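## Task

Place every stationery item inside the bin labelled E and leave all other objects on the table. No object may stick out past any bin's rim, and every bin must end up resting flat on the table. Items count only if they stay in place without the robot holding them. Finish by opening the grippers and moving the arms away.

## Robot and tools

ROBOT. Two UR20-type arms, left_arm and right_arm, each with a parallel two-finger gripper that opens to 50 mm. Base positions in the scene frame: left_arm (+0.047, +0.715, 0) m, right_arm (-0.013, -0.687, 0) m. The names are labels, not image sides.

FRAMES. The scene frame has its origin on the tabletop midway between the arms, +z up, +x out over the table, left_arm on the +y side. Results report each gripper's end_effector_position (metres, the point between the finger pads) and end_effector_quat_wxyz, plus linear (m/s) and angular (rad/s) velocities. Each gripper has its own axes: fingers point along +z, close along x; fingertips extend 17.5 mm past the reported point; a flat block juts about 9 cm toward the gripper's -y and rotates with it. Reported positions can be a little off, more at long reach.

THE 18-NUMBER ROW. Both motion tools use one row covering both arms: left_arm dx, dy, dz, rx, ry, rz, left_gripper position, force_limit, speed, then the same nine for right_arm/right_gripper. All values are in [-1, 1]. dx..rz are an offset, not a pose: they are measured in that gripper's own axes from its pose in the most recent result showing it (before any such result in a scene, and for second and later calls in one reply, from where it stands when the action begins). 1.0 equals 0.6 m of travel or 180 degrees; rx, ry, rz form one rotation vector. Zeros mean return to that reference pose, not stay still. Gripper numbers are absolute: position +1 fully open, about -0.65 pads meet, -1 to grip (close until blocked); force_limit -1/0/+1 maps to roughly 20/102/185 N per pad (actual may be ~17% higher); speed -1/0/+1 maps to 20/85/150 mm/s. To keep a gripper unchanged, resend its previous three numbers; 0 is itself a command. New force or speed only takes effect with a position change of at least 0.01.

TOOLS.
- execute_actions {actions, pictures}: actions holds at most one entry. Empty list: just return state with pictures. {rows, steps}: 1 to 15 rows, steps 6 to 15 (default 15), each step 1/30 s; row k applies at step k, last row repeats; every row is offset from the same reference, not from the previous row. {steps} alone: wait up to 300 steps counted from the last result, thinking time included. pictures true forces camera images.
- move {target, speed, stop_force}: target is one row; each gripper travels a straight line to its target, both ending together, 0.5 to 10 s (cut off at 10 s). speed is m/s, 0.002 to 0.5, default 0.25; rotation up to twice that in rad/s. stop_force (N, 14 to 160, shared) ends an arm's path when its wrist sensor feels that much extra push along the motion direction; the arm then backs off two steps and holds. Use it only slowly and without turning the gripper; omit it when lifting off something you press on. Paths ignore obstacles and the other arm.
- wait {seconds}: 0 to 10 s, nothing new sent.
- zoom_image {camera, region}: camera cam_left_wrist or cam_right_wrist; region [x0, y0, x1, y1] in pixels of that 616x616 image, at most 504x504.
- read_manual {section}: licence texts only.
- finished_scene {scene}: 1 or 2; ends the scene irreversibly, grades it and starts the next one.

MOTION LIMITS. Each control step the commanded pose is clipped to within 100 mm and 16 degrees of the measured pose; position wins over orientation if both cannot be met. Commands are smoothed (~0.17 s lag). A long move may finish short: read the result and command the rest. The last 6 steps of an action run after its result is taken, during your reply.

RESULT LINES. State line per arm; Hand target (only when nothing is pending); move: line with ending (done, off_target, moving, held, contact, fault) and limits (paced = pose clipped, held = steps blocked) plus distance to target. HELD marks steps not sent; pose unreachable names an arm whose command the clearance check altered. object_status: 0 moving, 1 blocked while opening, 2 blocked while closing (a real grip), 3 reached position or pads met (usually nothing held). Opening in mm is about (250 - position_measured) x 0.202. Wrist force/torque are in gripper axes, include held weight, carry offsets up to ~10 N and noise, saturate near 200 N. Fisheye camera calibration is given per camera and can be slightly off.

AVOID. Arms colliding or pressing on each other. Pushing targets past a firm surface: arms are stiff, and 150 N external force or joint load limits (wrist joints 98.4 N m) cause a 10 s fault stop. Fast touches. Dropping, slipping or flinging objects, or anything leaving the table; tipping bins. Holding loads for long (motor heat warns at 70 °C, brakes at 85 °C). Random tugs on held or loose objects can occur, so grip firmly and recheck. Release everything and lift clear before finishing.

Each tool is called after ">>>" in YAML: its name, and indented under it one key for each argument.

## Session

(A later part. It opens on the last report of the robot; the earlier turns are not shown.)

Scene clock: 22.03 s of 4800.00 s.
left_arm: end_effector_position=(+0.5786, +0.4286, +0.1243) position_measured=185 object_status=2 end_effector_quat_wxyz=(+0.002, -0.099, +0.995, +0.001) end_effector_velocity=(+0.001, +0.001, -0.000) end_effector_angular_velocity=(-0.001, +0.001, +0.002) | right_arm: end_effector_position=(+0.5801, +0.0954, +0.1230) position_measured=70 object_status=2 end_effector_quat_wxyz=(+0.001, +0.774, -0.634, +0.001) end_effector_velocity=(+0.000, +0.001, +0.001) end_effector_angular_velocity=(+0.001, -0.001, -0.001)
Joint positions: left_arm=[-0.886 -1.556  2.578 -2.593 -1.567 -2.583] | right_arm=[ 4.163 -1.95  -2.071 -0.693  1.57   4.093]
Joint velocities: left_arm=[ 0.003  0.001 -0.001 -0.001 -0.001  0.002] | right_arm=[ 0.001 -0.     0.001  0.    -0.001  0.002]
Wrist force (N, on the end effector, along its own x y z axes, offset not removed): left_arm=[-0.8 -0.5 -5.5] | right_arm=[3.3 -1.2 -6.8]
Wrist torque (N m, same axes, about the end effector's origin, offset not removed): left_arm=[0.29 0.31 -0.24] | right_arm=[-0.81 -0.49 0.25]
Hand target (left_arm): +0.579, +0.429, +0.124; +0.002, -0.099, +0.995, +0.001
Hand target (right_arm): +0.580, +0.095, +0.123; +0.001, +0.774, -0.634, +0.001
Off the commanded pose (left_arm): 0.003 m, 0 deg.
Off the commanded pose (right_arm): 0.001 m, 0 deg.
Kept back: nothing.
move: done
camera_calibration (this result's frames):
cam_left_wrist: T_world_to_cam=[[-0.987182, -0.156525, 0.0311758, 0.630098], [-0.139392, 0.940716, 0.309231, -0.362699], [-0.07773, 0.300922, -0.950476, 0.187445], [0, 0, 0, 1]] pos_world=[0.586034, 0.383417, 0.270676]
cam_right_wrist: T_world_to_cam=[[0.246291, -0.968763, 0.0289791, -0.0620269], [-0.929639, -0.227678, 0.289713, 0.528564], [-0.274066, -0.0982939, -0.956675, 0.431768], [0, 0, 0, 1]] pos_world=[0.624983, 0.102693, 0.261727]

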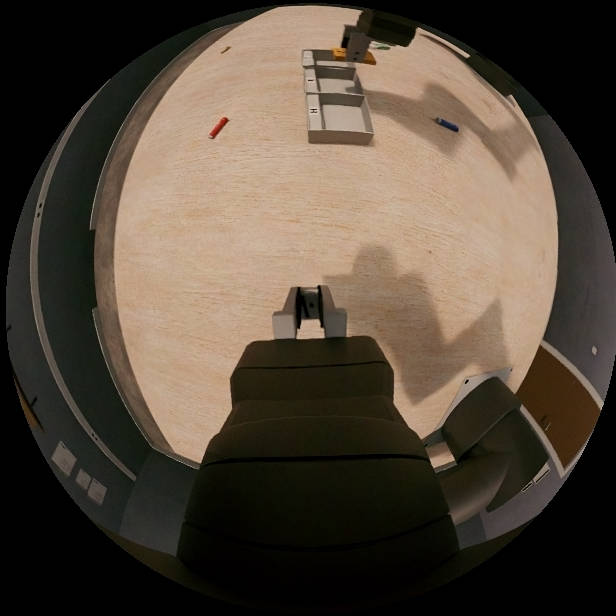

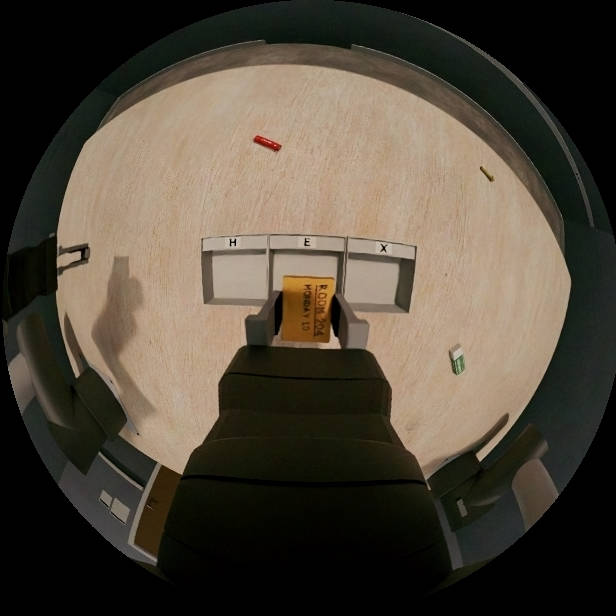

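>>> move:
  target: [0,0,0,0,0,0,-1,-0.6,0.5,0.0125,-0.015,0.097,0,0,0,-1,-0.6,0.5]
  speed: 0.15

>>> zoom_image:
  camera: "cam_right_wrist"
  region: [210, 210, 410, 350]

>>> zoom_image:
  camera: "cam_left_wrist"
  region: [280, 30, 420, 150]

Scene clock: 24.57 s of 4800.00 s.
left_arm: end_effector_position=(+0.5787, +0.4285, +0.1243) position_measured=185 object_status=2 end_effector_quat_wxyz=(+0.002, -0.099, +0.995, +0.001) end_effector_velocity=(+0.000, +0.001, +0.000) end_effector_angular_velocity=(-0.000, +0.001, +0.003) | right_arm: end_effector_position=(+0.5904, +0.0898, +0.0650) position_measured=70 object_status=2 end_effector_quat_wxyz=(+0.001, +0.774, -0.634, +0.001) end_effector_velocity=(+0.001, -0.000, -0.001) end_effector_angular_velocity=(-0.000, -0.001, -0.000)
Joint positions: left_arm=[-0.886 -1.556  2.578 -2.593 -1.567 -2.583] | right_arm=[ 4.151 -2.013 -2.091 -0.61   1.57   4.081]
Joint velocities: left_arm=[ 0.001 -0.     0.     0.    -0.001 -0.001] | right_arm=[-0.    -0.002 -0.     0.002 -0.001 -0.   ]
Wrist force (N, on the end effector, along its own x y z axes, offset not removed): left_arm=[-0.5 -2.8 -3.9] | right_arm=[-4.4 -1.4 -7.6]
Wrist torque (N m, same axes, about the end effector's origin, offset not removed): left_arm=[-0.14 0.22 -0.20] | right_arm=[-0.92 0.93 0.28]
Hand target (left_arm): +0.579, +0.429, +0.124; +0.002, -0.099, +0.995, +0.001
Hand target (right_arm): +0.590, +0.090, +0.065; +0.001, +0.774, -0.634, +0.001
Off the commanded pose (left_arm): 0.000 m, 0 deg.
Off the commanded pose (right_arm): 0.000 m, 0 deg.
Kept back: nothing.
move: done
camera_calibration (this result's frames):
cam_left_wrist: T_world_to_cam=[[-0.987204, -0.156389, 0.0311599, 0.630101], [-0.139272, 0.940755, 0.309165, -0.362699], [-0.0776638, 0.300869, -0.950498, 0.18746], [0, 0, 0, 1]] pos_world=[0.586083, 0.383351, 0.27068]
cam_right_wrist: T_world_to_cam=[[0.246294, -0.968762, 0.0289842, -0.0682687], [-0.929632, -0.227678, 0.289736, 0.553681], [-0.274086, -0.0983049, -0.956668, 0.378548], [0, 0, 0, 1]] pos_world=[0.635289, 0.0971378, 0.203702]

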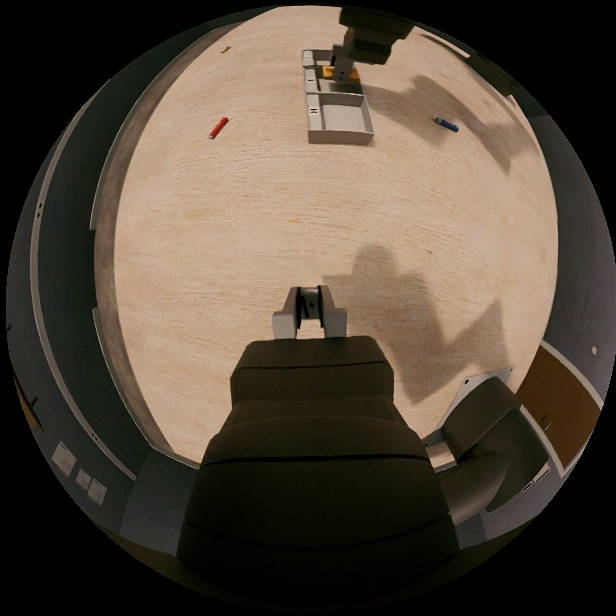

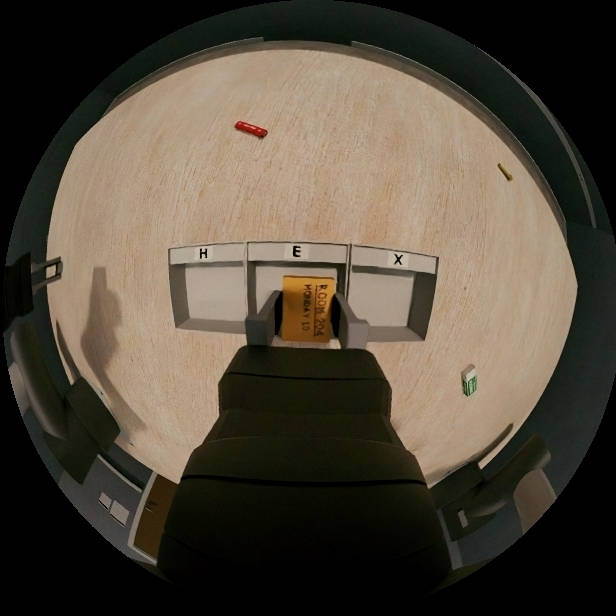

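Region (210, 210, 410, 350) of cam_right_wrist's 616x616 image, scaled by 2.520, with more detail than that image has; it fills the top 353 rows of this view, and the rest is white.

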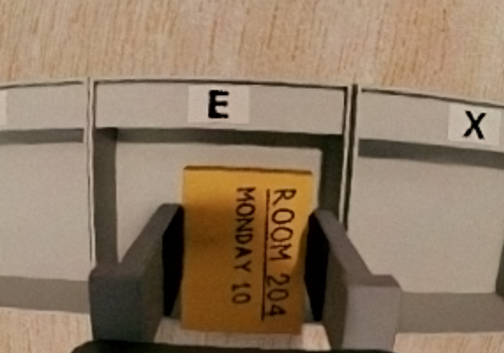

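Region (280, 30, 420, 150) of cam_left_wrist's 616x616 image, scaled by 3.600, with more detail than that image has; it fills the top 432 rows of this view, and the rest is white.

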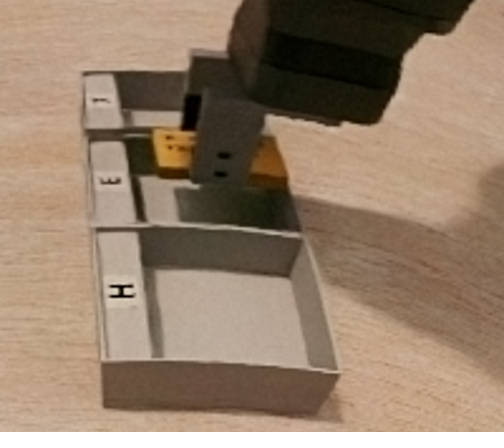

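>>> move:
  target: [0,0,0,0,0,0,-1,-0.6,0.5,-0.001,0.0033,0.064,0,0,0,-1,-0.6,0.5]
  speed: 0.04
  stop_force: 15

Scene clock: 26.70 s of 4800.00 s.
left_arm: end_effector_position=(+0.5786, +0.4286, +0.1243) position_measured=185 object_status=2 end_effector_quat_wxyz=(+0.002, -0.099, +0.995, +0.001) end_effector_velocity=(+0.000, +0.001, +0.000) end_effector_angular_velocity=(-0.000, -0.000, +0.001) | right_arm: end_effector_position=(+0.5884, +0.0900, +0.0278) position_measured=70 object_status=2 end_effector_quat_wxyz=(+0.001, +0.774, -0.634, +0.001) end_effector_velocity=(-0.001, -0.001, +0.001) end_effector_angular_velocity=(-0.003, +0.002, +0.000)
Joint positions: left_arm=[-0.886 -1.556  2.578 -2.593 -1.567 -2.583] | right_arm=[ 4.153 -2.054 -2.104 -0.557  1.57   4.083]
Joint velocities: left_arm=[ 0.002 -0.     0.    -0.     0.     0.001] | right_arm=[ 0.     0.002  0.001 -0.007  0.001 -0.   ]
Wrist force (N, on the end effector, along its own x y z axes, offset not removed): left_arm=[-2.2 0.2 -5.5] | right_arm=[5.8 3.6 -30.2]
Wrist torque (N m, same axes, about the end effector's origin, offset not removed): left_arm=[0.38 0.62 -0.15] | right_arm=[-0.81 0.98 0.29]
Hand target (left_arm): +0.579, +0.429, +0.124; +0.002, -0.099, +0.995, +0.001
Hand target (right_arm): +0.588, +0.090, +0.028; +0.001, +0.774, -0.634, +0.001
Off the commanded pose (left_arm): 0.000 m, 0 deg.
Off the commanded pose (right_arm): 0.001 m, 0 deg.
Kept back: nothing.
move: contact (right_arm)
camera_calibration (this result's frames):
cam_left_wrist: T_world_to_cam=[[-0.987196, -0.156431, 0.0311976, 0.630065], [-0.139296, 0.940734, 0.309217, -0.362738], [-0.0777197, 0.300912, -0.95048, 0.187443], [0, 0, 0, 1]] pos_world=[0.586038, 0.383397, 0.270669]
cam_right_wrist: T_world_to_cam=[[0.24626, -0.96877, 0.0289775, -0.0665207], [-0.929642, -0.227648, 0.289726, 0.562615], [-0.274082, -0.0982868, -0.956671, 0.34248], [0, 0, 0, 1]] pos_world=[0.63328, 0.0972961, 0.166564]

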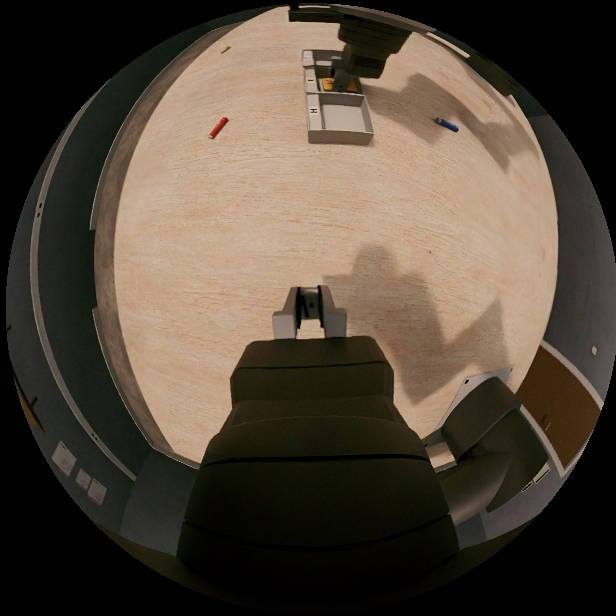

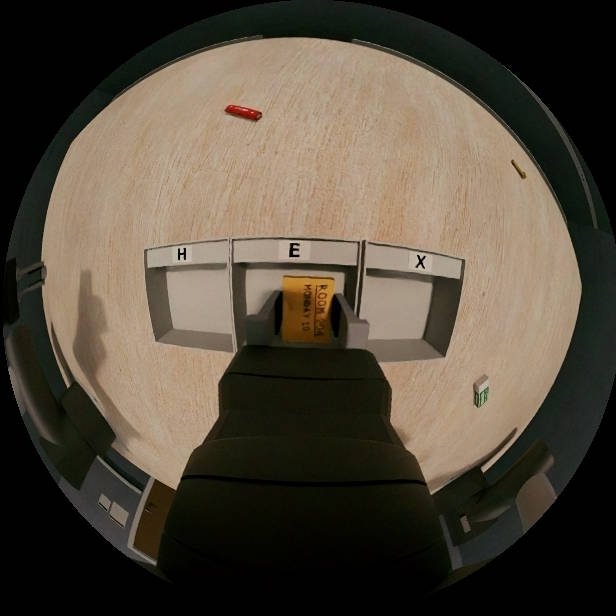

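>>> execute_actions:
  actions:
    - {"rows":[[0,0,0,0,0,0,-1,-0.6,0.5,0,0,-0.001,0,0,0,0.74,-0.6,0.5]],"steps":8}

>>> move:
  target: [0,0,0,0,0,0,-1,-0.6,0.5,0,0,-0.15,0,0,0,0.74,-0.6,0.5]
  speed: 0.2

>>> zoom_image:
  camera: "cam_right_wrist"
  region: [230, 115, 290, 165]

>>> zoom_image:
  camera: "cam_right_wrist"
  region: [430, 330, 500, 400]

>>> zoom_image:
  camera: "cam_right_wrist"
  region: [230, 210, 390, 350]

Scene clock: 27.20 s of 4800.00 s.
left_arm: end_effector_position=(+0.5787, +0.4285, +0.1243) position_measured=185 object_status=2 end_effector_quat_wxyz=(+0.002, -0.099, +0.995, +0.001) end_effector_velocity=(-0.000, -0.000, +0.000) end_effector_angular_velocity=(-0.001, -0.000, -0.001) | right_arm: end_effector_position=(+0.5884, +0.0899, +0.0281) position_measured=50 object_status=0 end_effector_quat_wxyz=(+0.001, +0.774, -0.634, +0.001) end_effector_velocity=(-0.000, -0.000, +0.001) end_effector_angular_velocity=(-0.000, +0.001, -0.000)
Joint positions: left_arm=[-0.886 -1.556  2.578 -2.593 -1.567 -2.583] | right_arm=[ 4.153 -2.053 -2.103 -0.558  1.57   4.083]
Joint velocities: left_arm=[-0.    -0.    -0.    -0.    -0.     0.001] | right_arm=[-0.     0.001 -0.    -0.002  0.001  0.   ]
Wrist force (N, on the end effector, along its own x y z axes, offset not removed): left_arm=[-2.0 -0.5 -5.5] | right_arm=[1.7 -0.3 -4.8]
Wrist torque (N m, same axes, about the end effector's origin, offset not removed): left_arm=[0.32 0.59 -0.19] | right_arm=[-0.62 -0.30 0.49]
Steps of this call (steps 1 to 13: nothing new was sent; steps 14 to 15: the first 2 steps of this action). Readings (end_effector_position | what the end effector reports):
14: left_arm (+0.5787, +0.4285, +0.1243) | right_arm (+0.5884, +0.0899, +0.0281) | left_arm position_measured=185 object_status=2 | right_arm position_measured=69 object_status=0
15: the state above

Scene clock: 28.40 s of 4800.00 s.
left_arm: end_effector_position=(+0.5787, +0.4285, +0.1243) position_measured=185 object_status=2 end_effector_quat_wxyz=(+0.002, -0.099, +0.995, +0.001) end_effector_velocity=(-0.000, +0.000, +0.000) end_effector_angular_velocity=(+0.001, -0.001, +0.000) | right_arm: end_effector_position=(+0.5884, +0.0899, +0.1181) position_measured=42 object_status=3 end_effector_quat_wxyz=(+0.001, +0.774, -0.634, +0.001) end_effector_velocity=(-0.000, +0.001, +0.001) end_effector_angular_velocity=(+0.001, +0.001, +0.001)
Joint positions: left_arm=[-0.886 -1.556  2.578 -2.593 -1.567 -2.583] | right_arm=[ 4.153 -1.956 -2.072 -0.686  1.57   4.083]
Joint velocities: left_arm=[-0.001 -0.001  0.    -0.     0.001 -0.001] | right_arm=[ 0.     0.001  0.001 -0.001  0.001 -0.001]
Wrist force (N, on the end effector, along its own x y z axes, offset not removed): left_arm=[-0.9 0.1 -4.8] | right_arm=[-2.1 4.4 -3.6]
Wrist torque (N m, same axes, about the end effector's origin, offset not removed): left_arm=[0.41 0.34 -0.25] | right_arm=[0.04 0.43 0.39]
Hand target (left_arm): +0.579, +0.429, +0.124; +0.002, -0.099, +0.995, +0.001
Hand target (right_arm): +0.588, +0.090, +0.118; +0.001, +0.774, -0.634, +0.001
Off your previous action's commanded pose (left_arm): 0.000 m, 0 deg at its last step (step 6 of this call).
Off your previous action's commanded pose (right_arm): 0.000 m, 0 deg at its last step (step 6 of this call).
Off the commanded pose (left_arm): 0.000 m, 0 deg.
Off the commanded pose (right_arm): 0.000 m, 0 deg.
Kept back: nothing.
move: done
camera_calibration (this result's frames):
cam_left_wrist: T_world_to_cam=[[-0.987205, -0.156384, 0.0311625, 0.630092], [-0.139266, 0.940755, 0.309169, -0.362706], [-0.0776652, 0.300873, -0.950497, 0.187456], [0, 0, 0, 1]] pos_world=[0.586076, 0.383353, 0.270679]
cam_right_wrist: T_world_to_cam=[[0.2463, -0.968758, 0.0290509, -0.069222], [-0.929622, -0.22766, 0.289783, 0.536394], [-0.274116, -0.0983799, -0.956651, 0.428885], [0, 0, 0, 1]] pos_world=[0.633257, 0.09725, 0.256866]

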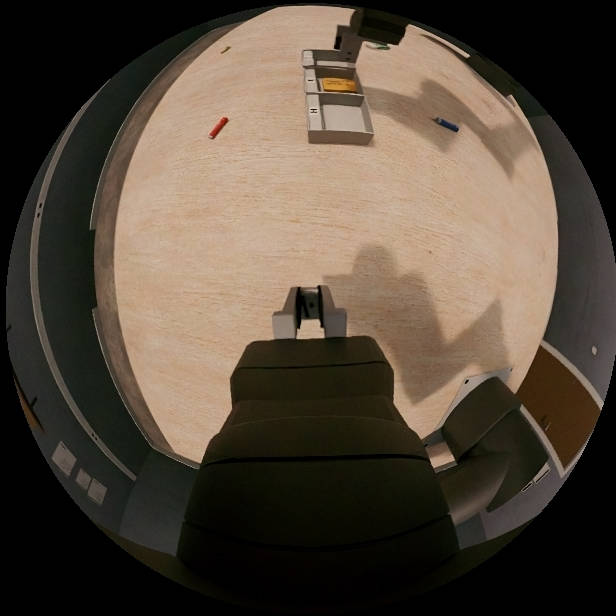

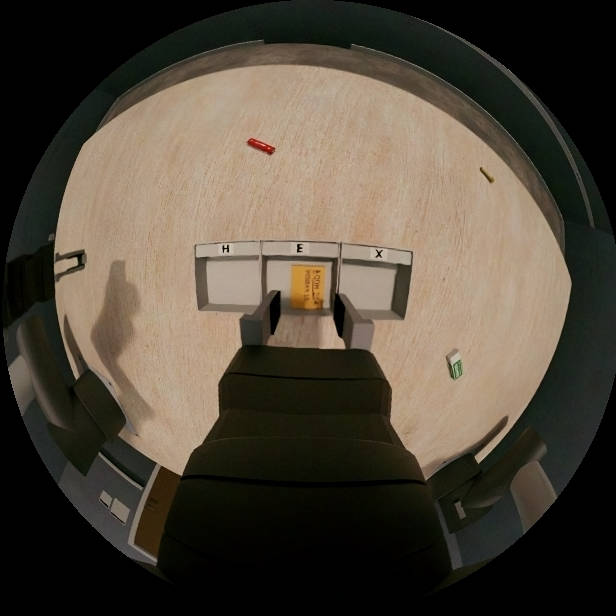

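Region (230, 115, 290, 165) of cam_right_wrist's 616x616 image, scaled by 8.400, with more detail than that image has.

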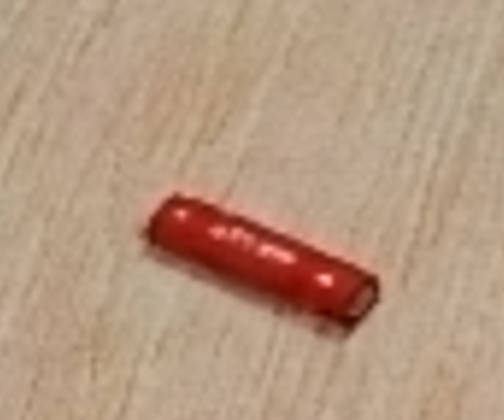

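Region (430, 330, 500, 400) of cam_right_wrist's 616x616 image, scaled by 7.200, with more detail than that image has.

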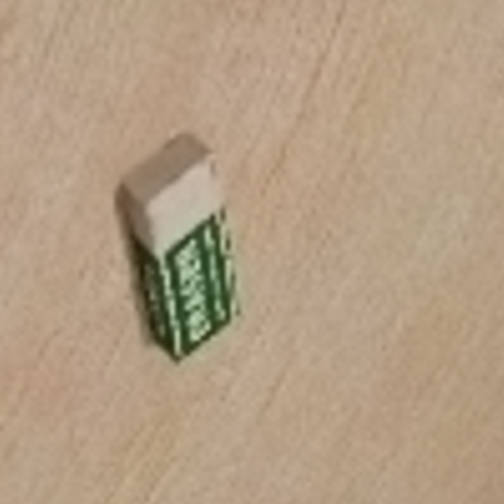

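Region (230, 210, 390, 350) of cam_right_wrist's 616x616 image, scaled by 3.150, with more detail than that image has; it fills the top 441 rows of this view, and the rest is white.

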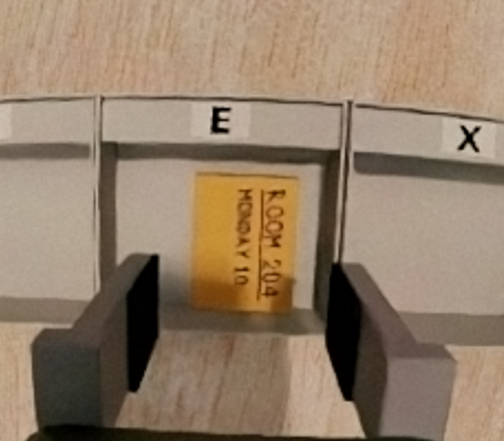

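>>> move:
  target: [0.080,-0.498,0.057,0,0,0,-1,-0.6,0.5,0.446,0.21,0.03,0,0,-0.192,1,-0.6,0.5]
  speed: 0.3

>>> zoom_image:
  camera: "cam_right_wrist"
  region: [250, 230, 370, 350]

>>> zoom_image:
  camera: "cam_left_wrist"
  region: [230, 190, 390, 350]

Scene clock: 31.07 s of 4800.00 s.
left_arm: end_effector_position=(+0.5909, +0.1265, +0.0906) position_measured=185 object_status=2 end_effector_quat_wxyz=(+0.002, -0.099, +0.995, +0.001) end_effector_velocity=(-0.000, -0.002, -0.002) end_effector_angular_velocity=(+0.002, -0.000, -0.002) | right_arm: end_effector_position=(+0.5176, -0.1971, +0.1000) position_measured=3 object_status=3 end_effector_quat_wxyz=(+0.001, +0.927, -0.375, +0.000) end_effector_velocity=(-0.001, -0.002, -0.000) end_effector_angular_velocity=(+0.001, +0.002, +0.004)
Joint positions: left_arm=[-1.144 -1.311  2.345 -2.605 -1.566 -2.841] | right_arm=[ 4.05  -1.743 -2.45  -0.521  1.57   3.377]
Joint velocities: left_arm=[-0.002  0.003 -0.002  0.     0.001  0.   ] | right_arm=[-0.001  0.002 -0.002  0.001  0.002 -0.005]
Wrist force (N, on the end effector, along its own x y z axes, offset not removed): left_arm=[-1.1 0.8 -4.1] | right_arm=[6.2 4.6 -6.4]
Wrist torque (N m, same axes, about the end effector's origin, offset not removed): left_arm=[0.55 0.32 -0.22] | right_arm=[-0.25 -1.15 0.13]
Hand target (left_arm): +0.591, +0.126, +0.091; +0.002, -0.099, +0.995, +0.001
Hand target (right_arm): +0.518, -0.197, +0.100; +0.001, +0.927, -0.375, +0.000
Off the commanded pose (left_arm): 0.001 m, 0 deg.
Off the commanded pose (right_arm): 0.001 m, 0 deg.
Kept back: nothing.
move: done
camera_calibration (this result's frames):
cam_left_wrist: T_world_to_cam=[[-0.987238, -0.156406, 0.0299839, 0.596054], [-0.139632, 0.940658, 0.309299, -0.0662081], [-0.0765808, 0.301165, -0.950492, 0.246552], [0, 0, 0, 1]] pos_world=[0.598083, 0.0812526, 0.236951]
cam_right_wrist: T_world_to_cam=[[0.752208, -0.658316, 0.0283327, -0.529952], [-0.63624, -0.714454, 0.291126, 0.162579], [-0.17141, -0.237014, -0.956265, 0.283371], [0, 0, 0, 1]] pos_world=[0.550646, -0.165558, 0.238662]

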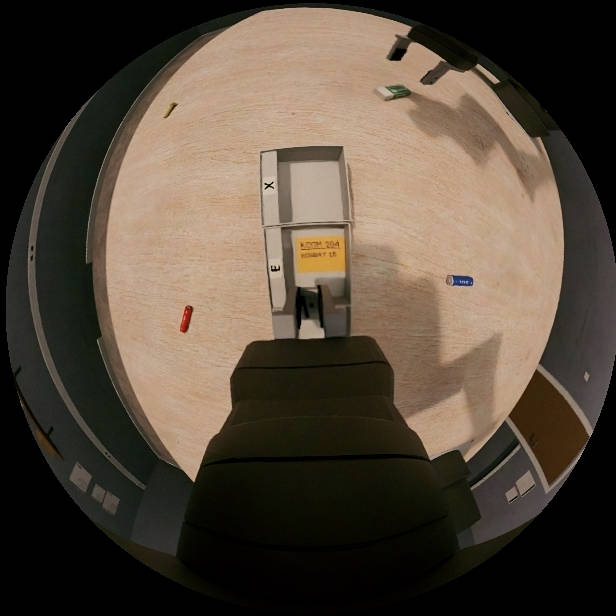

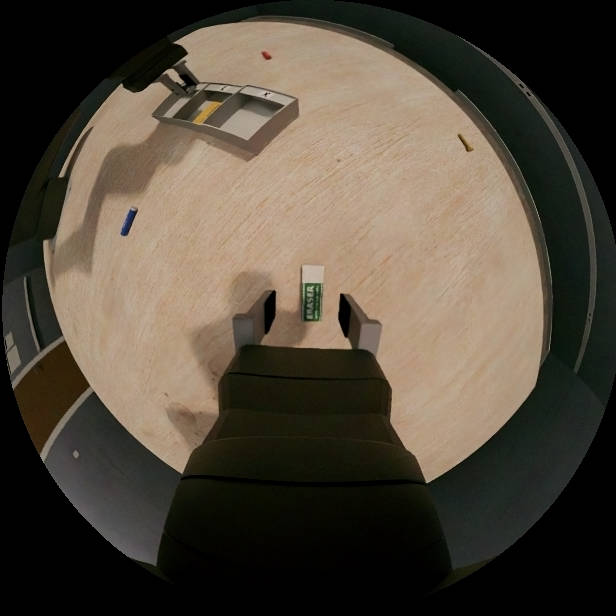

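Region (250, 230, 370, 350) of cam_right_wrist's 616x616 image, scaled by 4.200, with more detail than that image has.

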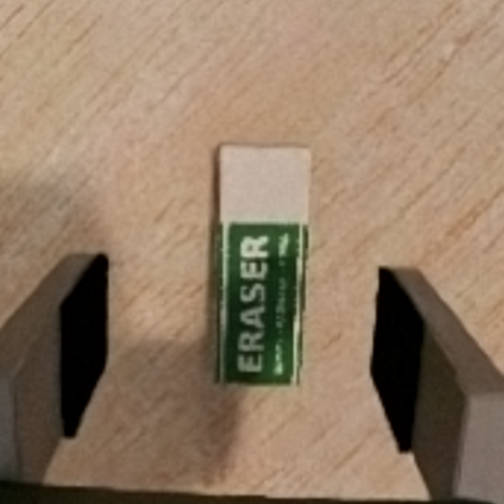

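Region (230, 190, 390, 350) of cam_left_wrist's 616x616 image, scaled by 3.150, with more detail than that image has.

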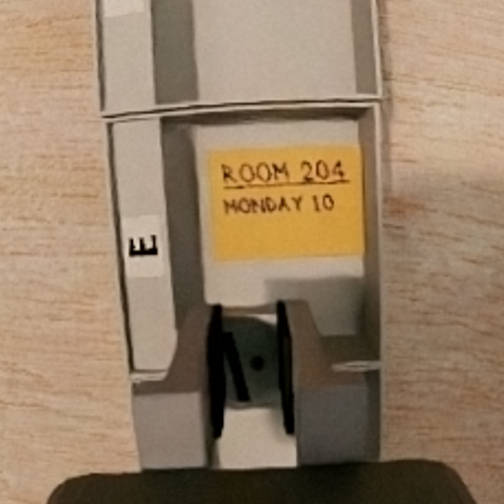

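>>> move:
  target: [0.0085,0,0.088,0,0,0,-1,-0.6,0.5,0.0075,0.008,0.114,0,0,0,1,-0.6,0.5]
  speed: 0.08
  stop_force: 15

>>> zoom_image:
  camera: "cam_left_wrist"
  region: [230, 190, 390, 350]

Scene clock: 33.47 s of 4800.00 s.
left_arm: end_effector_position=(+0.5861, +0.1255, +0.0380) position_measured=185 object_status=2 end_effector_quat_wxyz=(+0.002, -0.099, +0.995, +0.001) end_effector_velocity=(-0.001, -0.002, +0.001) end_effector_angular_velocity=(-0.003, +0.000, -0.002) | right_arm: end_effector_position=(+0.5175, -0.2037, +0.0318) position_measured=3 object_status=3 end_effector_quat_wxyz=(+0.001, +0.927, -0.375, +0.000) end_effector_velocity=(+0.000, +0.000, -0.001) end_effector_angular_velocity=(+0.001, -0.001, +0.001)
Joint positions: left_arm=[-1.151 -1.236  2.37  -2.704 -1.566 -2.847] | right_arm=[ 4.045 -1.854 -2.488 -0.372  1.57   3.372]
Joint velocities: left_arm=[-0.002 -0.     0.    -0.002 -0.001 -0.   ] | right_arm=[-0.    -0.002 -0.001  0.004 -0.001 -0.001]
Wrist force (N, on the end effector, along its own x y z axes, offset not removed): left_arm=[-0.1 -0.8 -3.5] | right_arm=[1.0 5.0 0.7]
Wrist torque (N m, same axes, about the end effector's origin, offset not removed): left_arm=[0.36 0.18 -0.25] | right_arm=[0.48 -0.15 0.10]
Hand target (left_arm): +0.586, +0.125, +0.038; +0.002, -0.099, +0.995, +0.001
Hand target (right_arm): +0.518, -0.204, +0.032; +0.001, +0.927, -0.375, +0.000
Off the commanded pose (left_arm): 0.000 m, 0 deg.
Off the commanded pose (right_arm): 0.000 m, 0 deg.
Kept back: nothing.
move: done
camera_calibration (this result's frames):
cam_left_wrist: T_world_to_cam=[[-0.987238, -0.156407, 0.0299531, 0.592747], [-0.139643, 0.940658, 0.309292, -0.0496462], [-0.076551, 0.301162, -0.950495, 0.196458], [0, 0, 0, 1]] pos_world=[0.593289, 0.0802442, 0.184333]
cam_right_wrist: T_world_to_cam=[[0.75221, -0.658317, 0.0282725, -0.532277], [-0.636218, -0.714454, 0.291174, 0.177658], [-0.171486, -0.237011, -0.956252, 0.216652], [0, 0, 0, 1]] pos_world=[0.550565, -0.17213, 0.170493]

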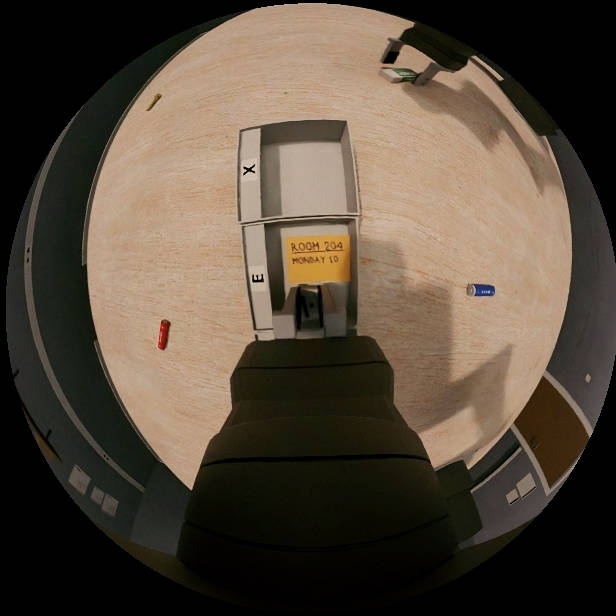

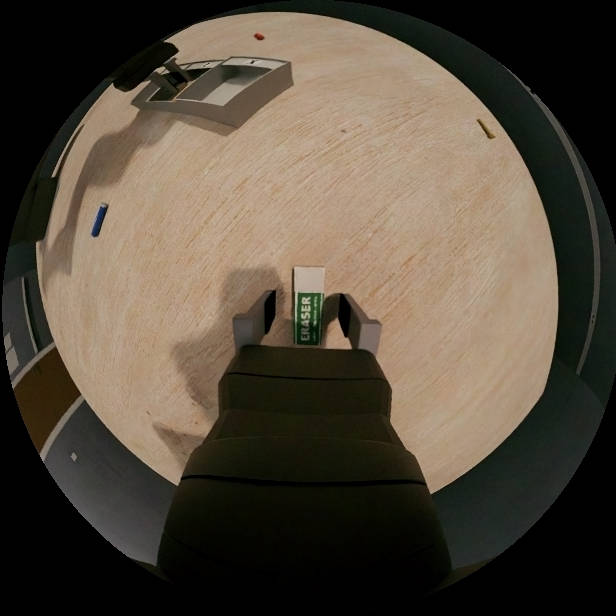

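Region (230, 190, 390, 350) of cam_left_wrist's 616x616 image, scaled by 3.150, with more detail than that image has.

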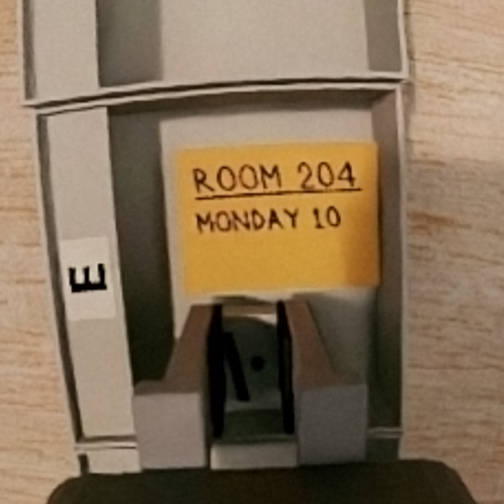

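>>> move:
  target: [0,0,0.017,0,0,0,-1,-0.6,0.5,0,0,0.017,0,0,0,1,-0.6,0.5]
  speed: 0.025
  stop_force: 14

Scene clock: 34.67 s of 4800.00 s.
left_arm: end_effector_position=(+0.5861, +0.1254, +0.0279) position_measured=185 object_status=2 end_effector_quat_wxyz=(+0.002, -0.099, +0.995, +0.001) end_effector_velocity=(+0.000, -0.000, -0.000) end_effector_angular_velocity=(-0.002, -0.000, -0.000) | right_arm: end_effector_position=(+0.5175, -0.2037, +0.0218) position_measured=3 object_status=3 end_effector_quat_wxyz=(+0.001, +0.927, -0.375, +0.000) end_effector_velocity=(-0.000, +0.001, -0.001) end_effector_angular_velocity=(+0.002, +0.001, +0.000)
Joint positions: left_arm=[-1.151 -1.221  2.373 -2.723 -1.566 -2.847] | right_arm=[ 4.045 -1.872 -2.492 -0.35   1.57   3.372]
Joint velocities: left_arm=[ 0.001  0.001 -0.    -0.003 -0.001  0.001] | right_arm=[ 0.    -0.002 -0.001  0.004  0.001 -0.   ]
Wrist force (N, on the end effector, along its own x y z axes, offset not removed): left_arm=[1.0 4.1 -22.6] | right_arm=[-1.8 0.6 -5.1]
Wrist torque (N m, same axes, about the end effector's origin, offset not removed): left_arm=[0.31 0.45 -0.21] | right_arm=[-0.69 0.31 0.25]
Hand target (left_arm): +0.586, +0.125, +0.028; +0.002, -0.099, +0.995, +0.001
Hand target (right_arm): +0.518, -0.204, +0.022; +0.001, +0.927, -0.375, +0.000
Off the commanded pose (left_arm): 0.000 m, 0 deg.
Off the commanded pose (right_arm): 0.000 m, 0 deg.
Kept back: nothing.
move: done
camera_calibration (this result's frames):
cam_left_wrist: T_world_to_cam=[[-0.98724, -0.156403, 0.0299166, 0.593069], [-0.139658, 0.940688, 0.309195, -0.046462], [-0.0765012, 0.301072, -0.950528, 0.186944], [0, 0, 0, 1]] pos_world=[0.593314, 0.08018, 0.174319]
cam_right_wrist: T_world_to_cam=[[0.752209, -0.658316, 0.0283289, -0.532018], [-0.636227, -0.714439, 0.29119, 0.180601], [-0.171456, -0.237059, -0.956246, 0.206992], [0, 0, 0, 1]] pos_world=[0.550582, -0.172138, 0.160417]

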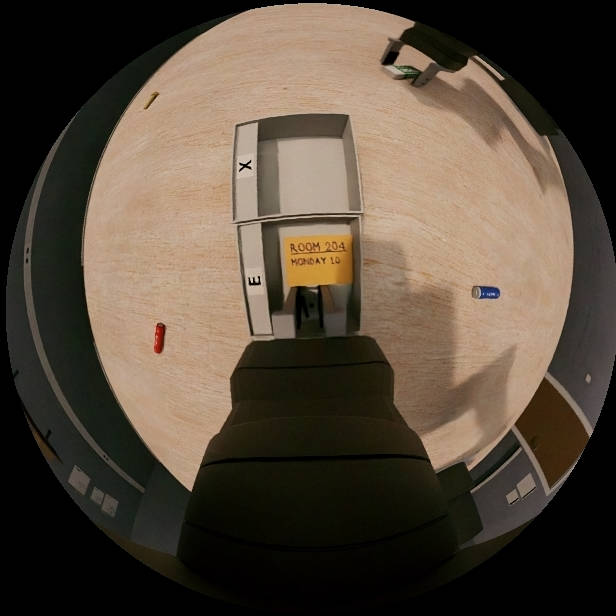

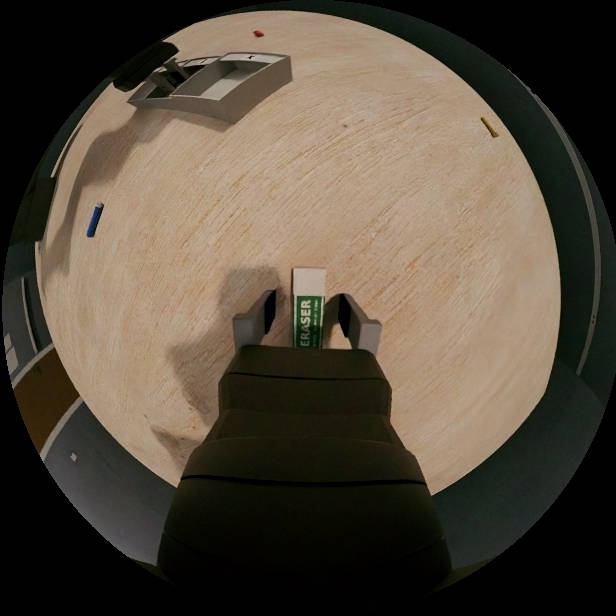

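>>> execute_actions:
  actions:
    - {"rows":[[0,0,-0.001,0,0,0,0.0,-0.6,0.5,0,0,0,0,0,0,-1,-0.6,0.5]],"steps":12}

>>> move:
  target: [0,0,-0.15,0,0,0,0.0,-0.6,0.5,0,0,-0.15,0,0,0,-1,-0.6,0.5]
  speed: 0.2

>>> zoom_image:
  camera: "cam_left_wrist"
  region: [230, 190, 390, 350]

>>> zoom_image:
  camera: "cam_right_wrist"
  region: [250, 230, 370, 350]

Scene clock: 35.10 s of 4800.00 s.
left_arm: end_effector_position=(+0.5860, +0.1256, +0.0281) position_measured=152 object_status=0 end_effector_quat_wxyz=(+0.002, -0.099, +0.995, +0.001) end_effector_velocity=(-0.001, +0.002, +0.001) end_effector_angular_velocity=(+0.002, +0.001, +0.000) | right_arm: end_effector_position=(+0.5175, -0.2037, +0.0217) position_measured=100 object_status=0 end_effector_quat_wxyz=(+0.001, +0.927, -0.375, +0.000) end_effector_velocity=(-0.000, -0.000, +0.000) end_effector_angular_velocity=(+0.000, -0.000, -0.000)
Joint positions: left_arm=[-1.151 -1.221  2.373 -2.722 -1.566 -2.847] | right_arm=[ 4.045 -1.873 -2.492 -0.35   1.57   3.372]
Joint velocities: left_arm=[ 0.001 -0.003  0.001  0.005 -0.     0.   ] | right_arm=[-0.     0.001 -0.     0.    -0.     0.   ]
Wrist force (N, on the end effector, along its own x y z axes, offset not removed): left_arm=[-0.4 -2.4 -6.0] | right_arm=[0.2 4.7 3.6]
Wrist torque (N m, same axes, about the end effector's origin, offset not removed): left_arm=[-0.11 0.26 -0.18] | right_arm=[0.48 -0.06 0.17]
Steps of this call (steps 1 to 7: nothing new was sent; steps 8 to 13: the first 6 steps of this action). Readings (end_effector_position | what the end effector reports):
8: left_arm (+0.5861, +0.1254, +0.0278) | right_arm (+0.5175, -0.2037, +0.0217) | left_arm position_measured=184 object_status=0 | right_arm position_measured=4 object_status=0
9: left_arm (+0.5861, +0.1254, +0.0278) | right_arm (+0.5175, -0.2037, +0.0217) | left_arm position_measured=166 object_status=0 | right_arm position_measured=23 object_status=0
11: left_arm (+0.5861, +0.1255, +0.0280) | right_arm (+0.5175, -0.2037, +0.0217) | left_arm position_measured=152 object_status=0 | right_arm position_measured=62 object_status=0
13: the state above

Scene clock: 36.37 s of 4800.00 s.
left_arm: end_effector_position=(+0.5857, +0.1255, +0.1181) position_measured=152 object_status=3 end_effector_quat_wxyz=(+0.002, -0.099, +0.995, +0.001) end_effector_velocity=(+0.000, -0.001, +0.002) end_effector_angular_velocity=(-0.001, +0.000, -0.001) | right_arm: end_effector_position=(+0.5175, -0.2038, +0.1114) position_measured=143 object_status=2 end_effector_quat_wxyz=(+0.001, +0.927, -0.375, +0.000) end_effector_velocity=(-0.000, +0.000, +0.001) end_effector_angular_velocity=(-0.001, +0.001, -0.000)
Joint positions: left_arm=[-1.151 -1.351  2.335 -2.555 -1.566 -2.848] | right_arm=[ 4.045 -1.721 -2.45  -0.543  1.57   3.372]
Joint velocities: left_arm=[-0.    -0.002 -0.001  0.003 -0.     0.001] | right_arm=[ 0.001  0.002  0.001 -0.004  0.     0.001]
Wrist force (N, on the end effector, along its own x y z axes, offset not removed): left_arm=[-1.4 0.2 -7.4] | right_arm=[-5.4 5.7 -4.7]
Wrist torque (N m, same axes, about the end effector's origin, offset not removed): left_arm=[0.33 0.43 -0.18] | right_arm=[0.46 0.91 0.39]
Hand target (left_arm): +0.586, +0.126, +0.118; +0.002, -0.099, +0.995, +0.001
Hand target (right_arm): +0.517, -0.204, +0.112; +0.001, +0.927, -0.375, +0.000
Off your previous action's commanded pose (left_arm): 0.000 m, 0 deg at its last step (step 6 of this call).
Off your previous action's commanded pose (right_arm): 0.000 m, 0 deg at its last step (step 6 of this call).
Off the commanded pose (left_arm): 0.000 m, 0 deg.
Off the commanded pose (right_arm): 0.000 m, 0 deg.
Kept back: nothing.
move: done
camera_calibration (this result's frames):
cam_left_wrist: T_world_to_cam=[[-0.987235, -0.156422, 0.0299724, 0.590029], [-0.139646, 0.940632, 0.309371, -0.074553], [-0.0765855, 0.301236, -0.950469, 0.272605], [0, 0, 0, 1]] pos_world=[0.592964, 0.0803019, 0.264483]
cam_right_wrist: T_world_to_cam=[[0.752209, -0.658315, 0.0283409, -0.534579], [-0.636218, -0.714421, 0.291254, 0.154426], [-0.17149, -0.237115, -0.956226, 0.292671], [0, 0, 0, 1]] pos_world=[0.550554, -0.1722, 0.250033]

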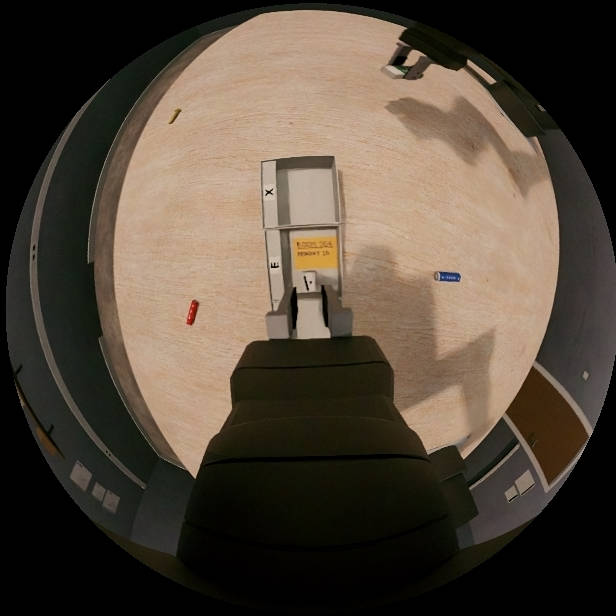

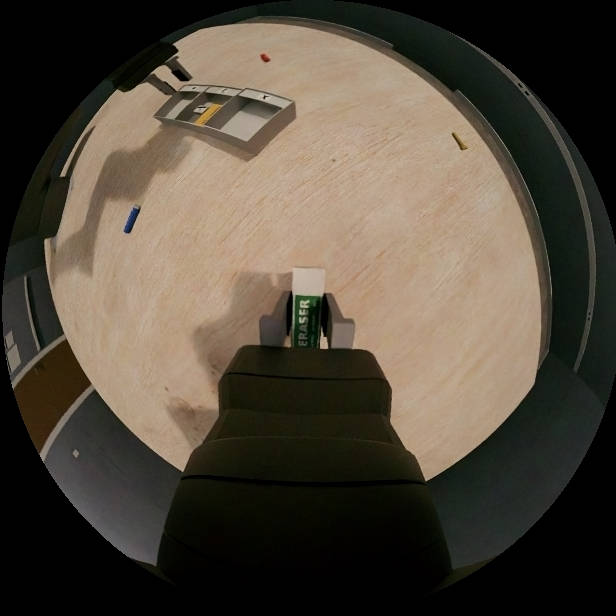

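Region (230, 190, 390, 350) of cam_left_wrist's 616x616 image, scaled by 3.150, with more detail than that image has.

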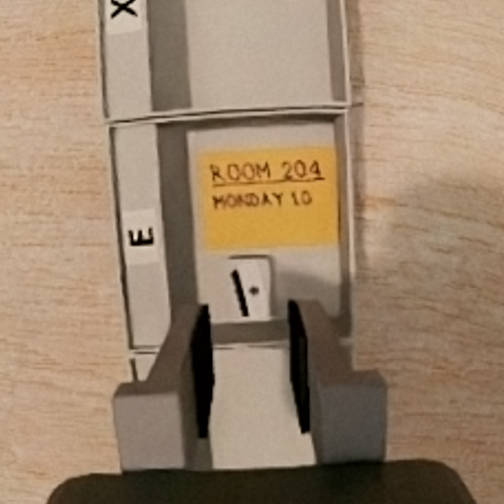

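Region (250, 230, 370, 350) of cam_right_wrist's 616x616 image, scaled by 4.200, with more detail than that image has.

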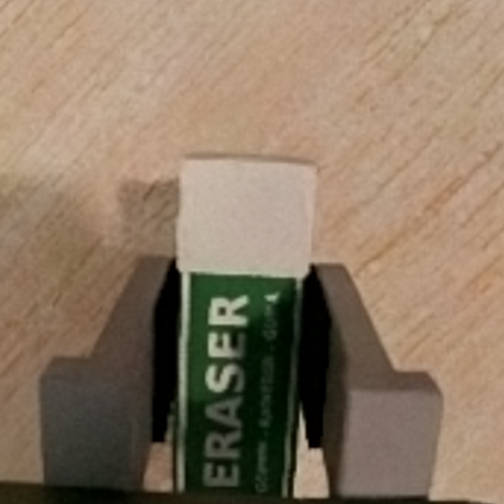

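>>> move:
  target: [0,0.6,-0.15,0,0,0,0.0,-0.6,0.5,-0.2675,-0.428,0.019,0,0,-0.308,-1,-0.6,0.5]
  speed: 0.3

>>> zoom_image:
  camera: "cam_right_wrist"
  region: [230, 190, 390, 350]

Scene clock: 39.07 s of 4800.00 s.
left_arm: end_effector_position=(+0.5144, +0.4782, +0.2072) position_measured=152 object_status=3 end_effector_quat_wxyz=(+0.002, -0.099, +0.995, +0.001) end_effector_velocity=(-0.001, +0.001, +0.000) end_effector_angular_velocity=(+0.001, +0.001, -0.002) | right_arm: end_effector_position=(+0.5809, +0.0923, +0.1001) position_measured=143 object_status=2 end_effector_quat_wxyz=(+0.001, +0.995, +0.099, +0.000) end_effector_velocity=(+0.000, +0.001, +0.000) end_effector_angular_velocity=(-0.000, +0.000, +0.003)
Joint positions: left_arm=[-0.913 -1.817  2.598 -2.352 -1.567 -2.609] | right_arm=[ 4.124 -1.974 -2.08  -0.66   1.569  2.484]
Joint velocities: left_arm=[-0.001 -0.003  0.     0.003  0.     0.001] | right_arm=[ 0.    -0.001  0.002 -0.002  0.    -0.003]
Wrist force (N, on the end effector, along its own x y z axes, offset not removed): left_arm=[0.6 -1.6 -3.6] | right_arm=[1.8 -0.3 -5.8]
Wrist torque (N m, same axes, about the end effector's origin, offset not removed): left_arm=[0.10 0.06 -0.21] | right_arm=[-0.63 -0.30 0.03]
Hand target (left_arm): +0.514, +0.478, +0.207; +0.002, -0.099, +0.995, +0.001
Hand target (right_arm): +0.581, +0.092, +0.100; +0.001, +0.995, +0.099, +0.000
Off the commanded pose (left_arm): 0.002 m, 0 deg.
Off the commanded pose (right_arm): 0.001 m, 0 deg.
Kept back: nothing.
move: done
camera_calibration (this result's frames):
cam_left_wrist: T_world_to_cam=[[-0.987204, -0.15641, 0.0310631, 0.571859], [-0.139311, 0.940708, 0.30929, -0.444011], [-0.0775975, 0.301005, -0.95046, 0.246185], [0, 0, 0, 1]] pos_world=[0.521789, 0.433026, 0.353554]
cam_right_wrist: T_world_to_cam=[[0.968973, 0.245748, 0.0264322, -0.596143], [0.227637, -0.92896, 0.291916, -0.0725098], [0.0962923, -0.276842, -0.956079, 0.211026], [0, 0, 0, 1]] pos_world=[0.573833, 0.137563, 0.238682]

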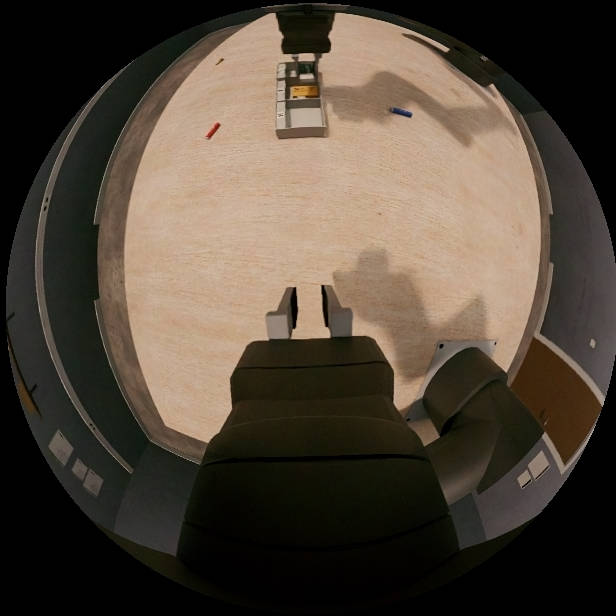

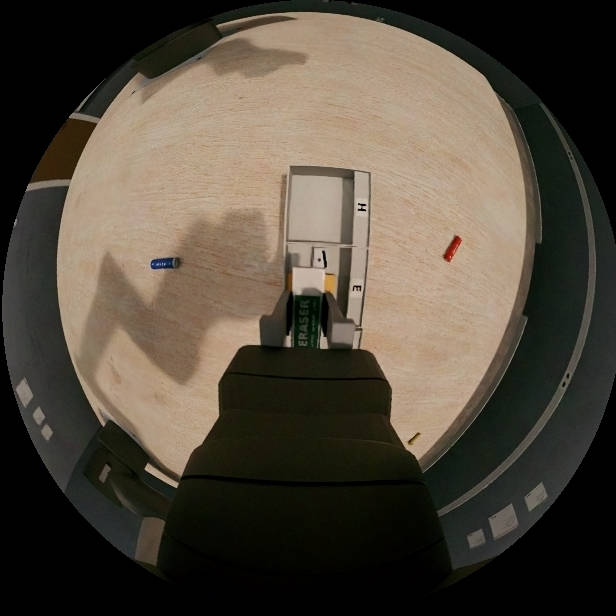

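Region (230, 190, 390, 350) of cam_right_wrist's 616x616 image, scaled by 3.150, with more detail than that image has.

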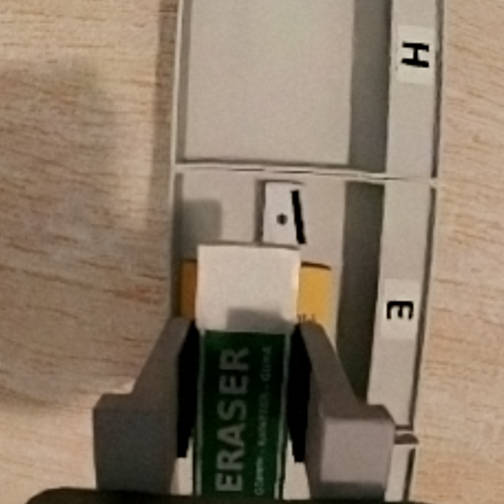

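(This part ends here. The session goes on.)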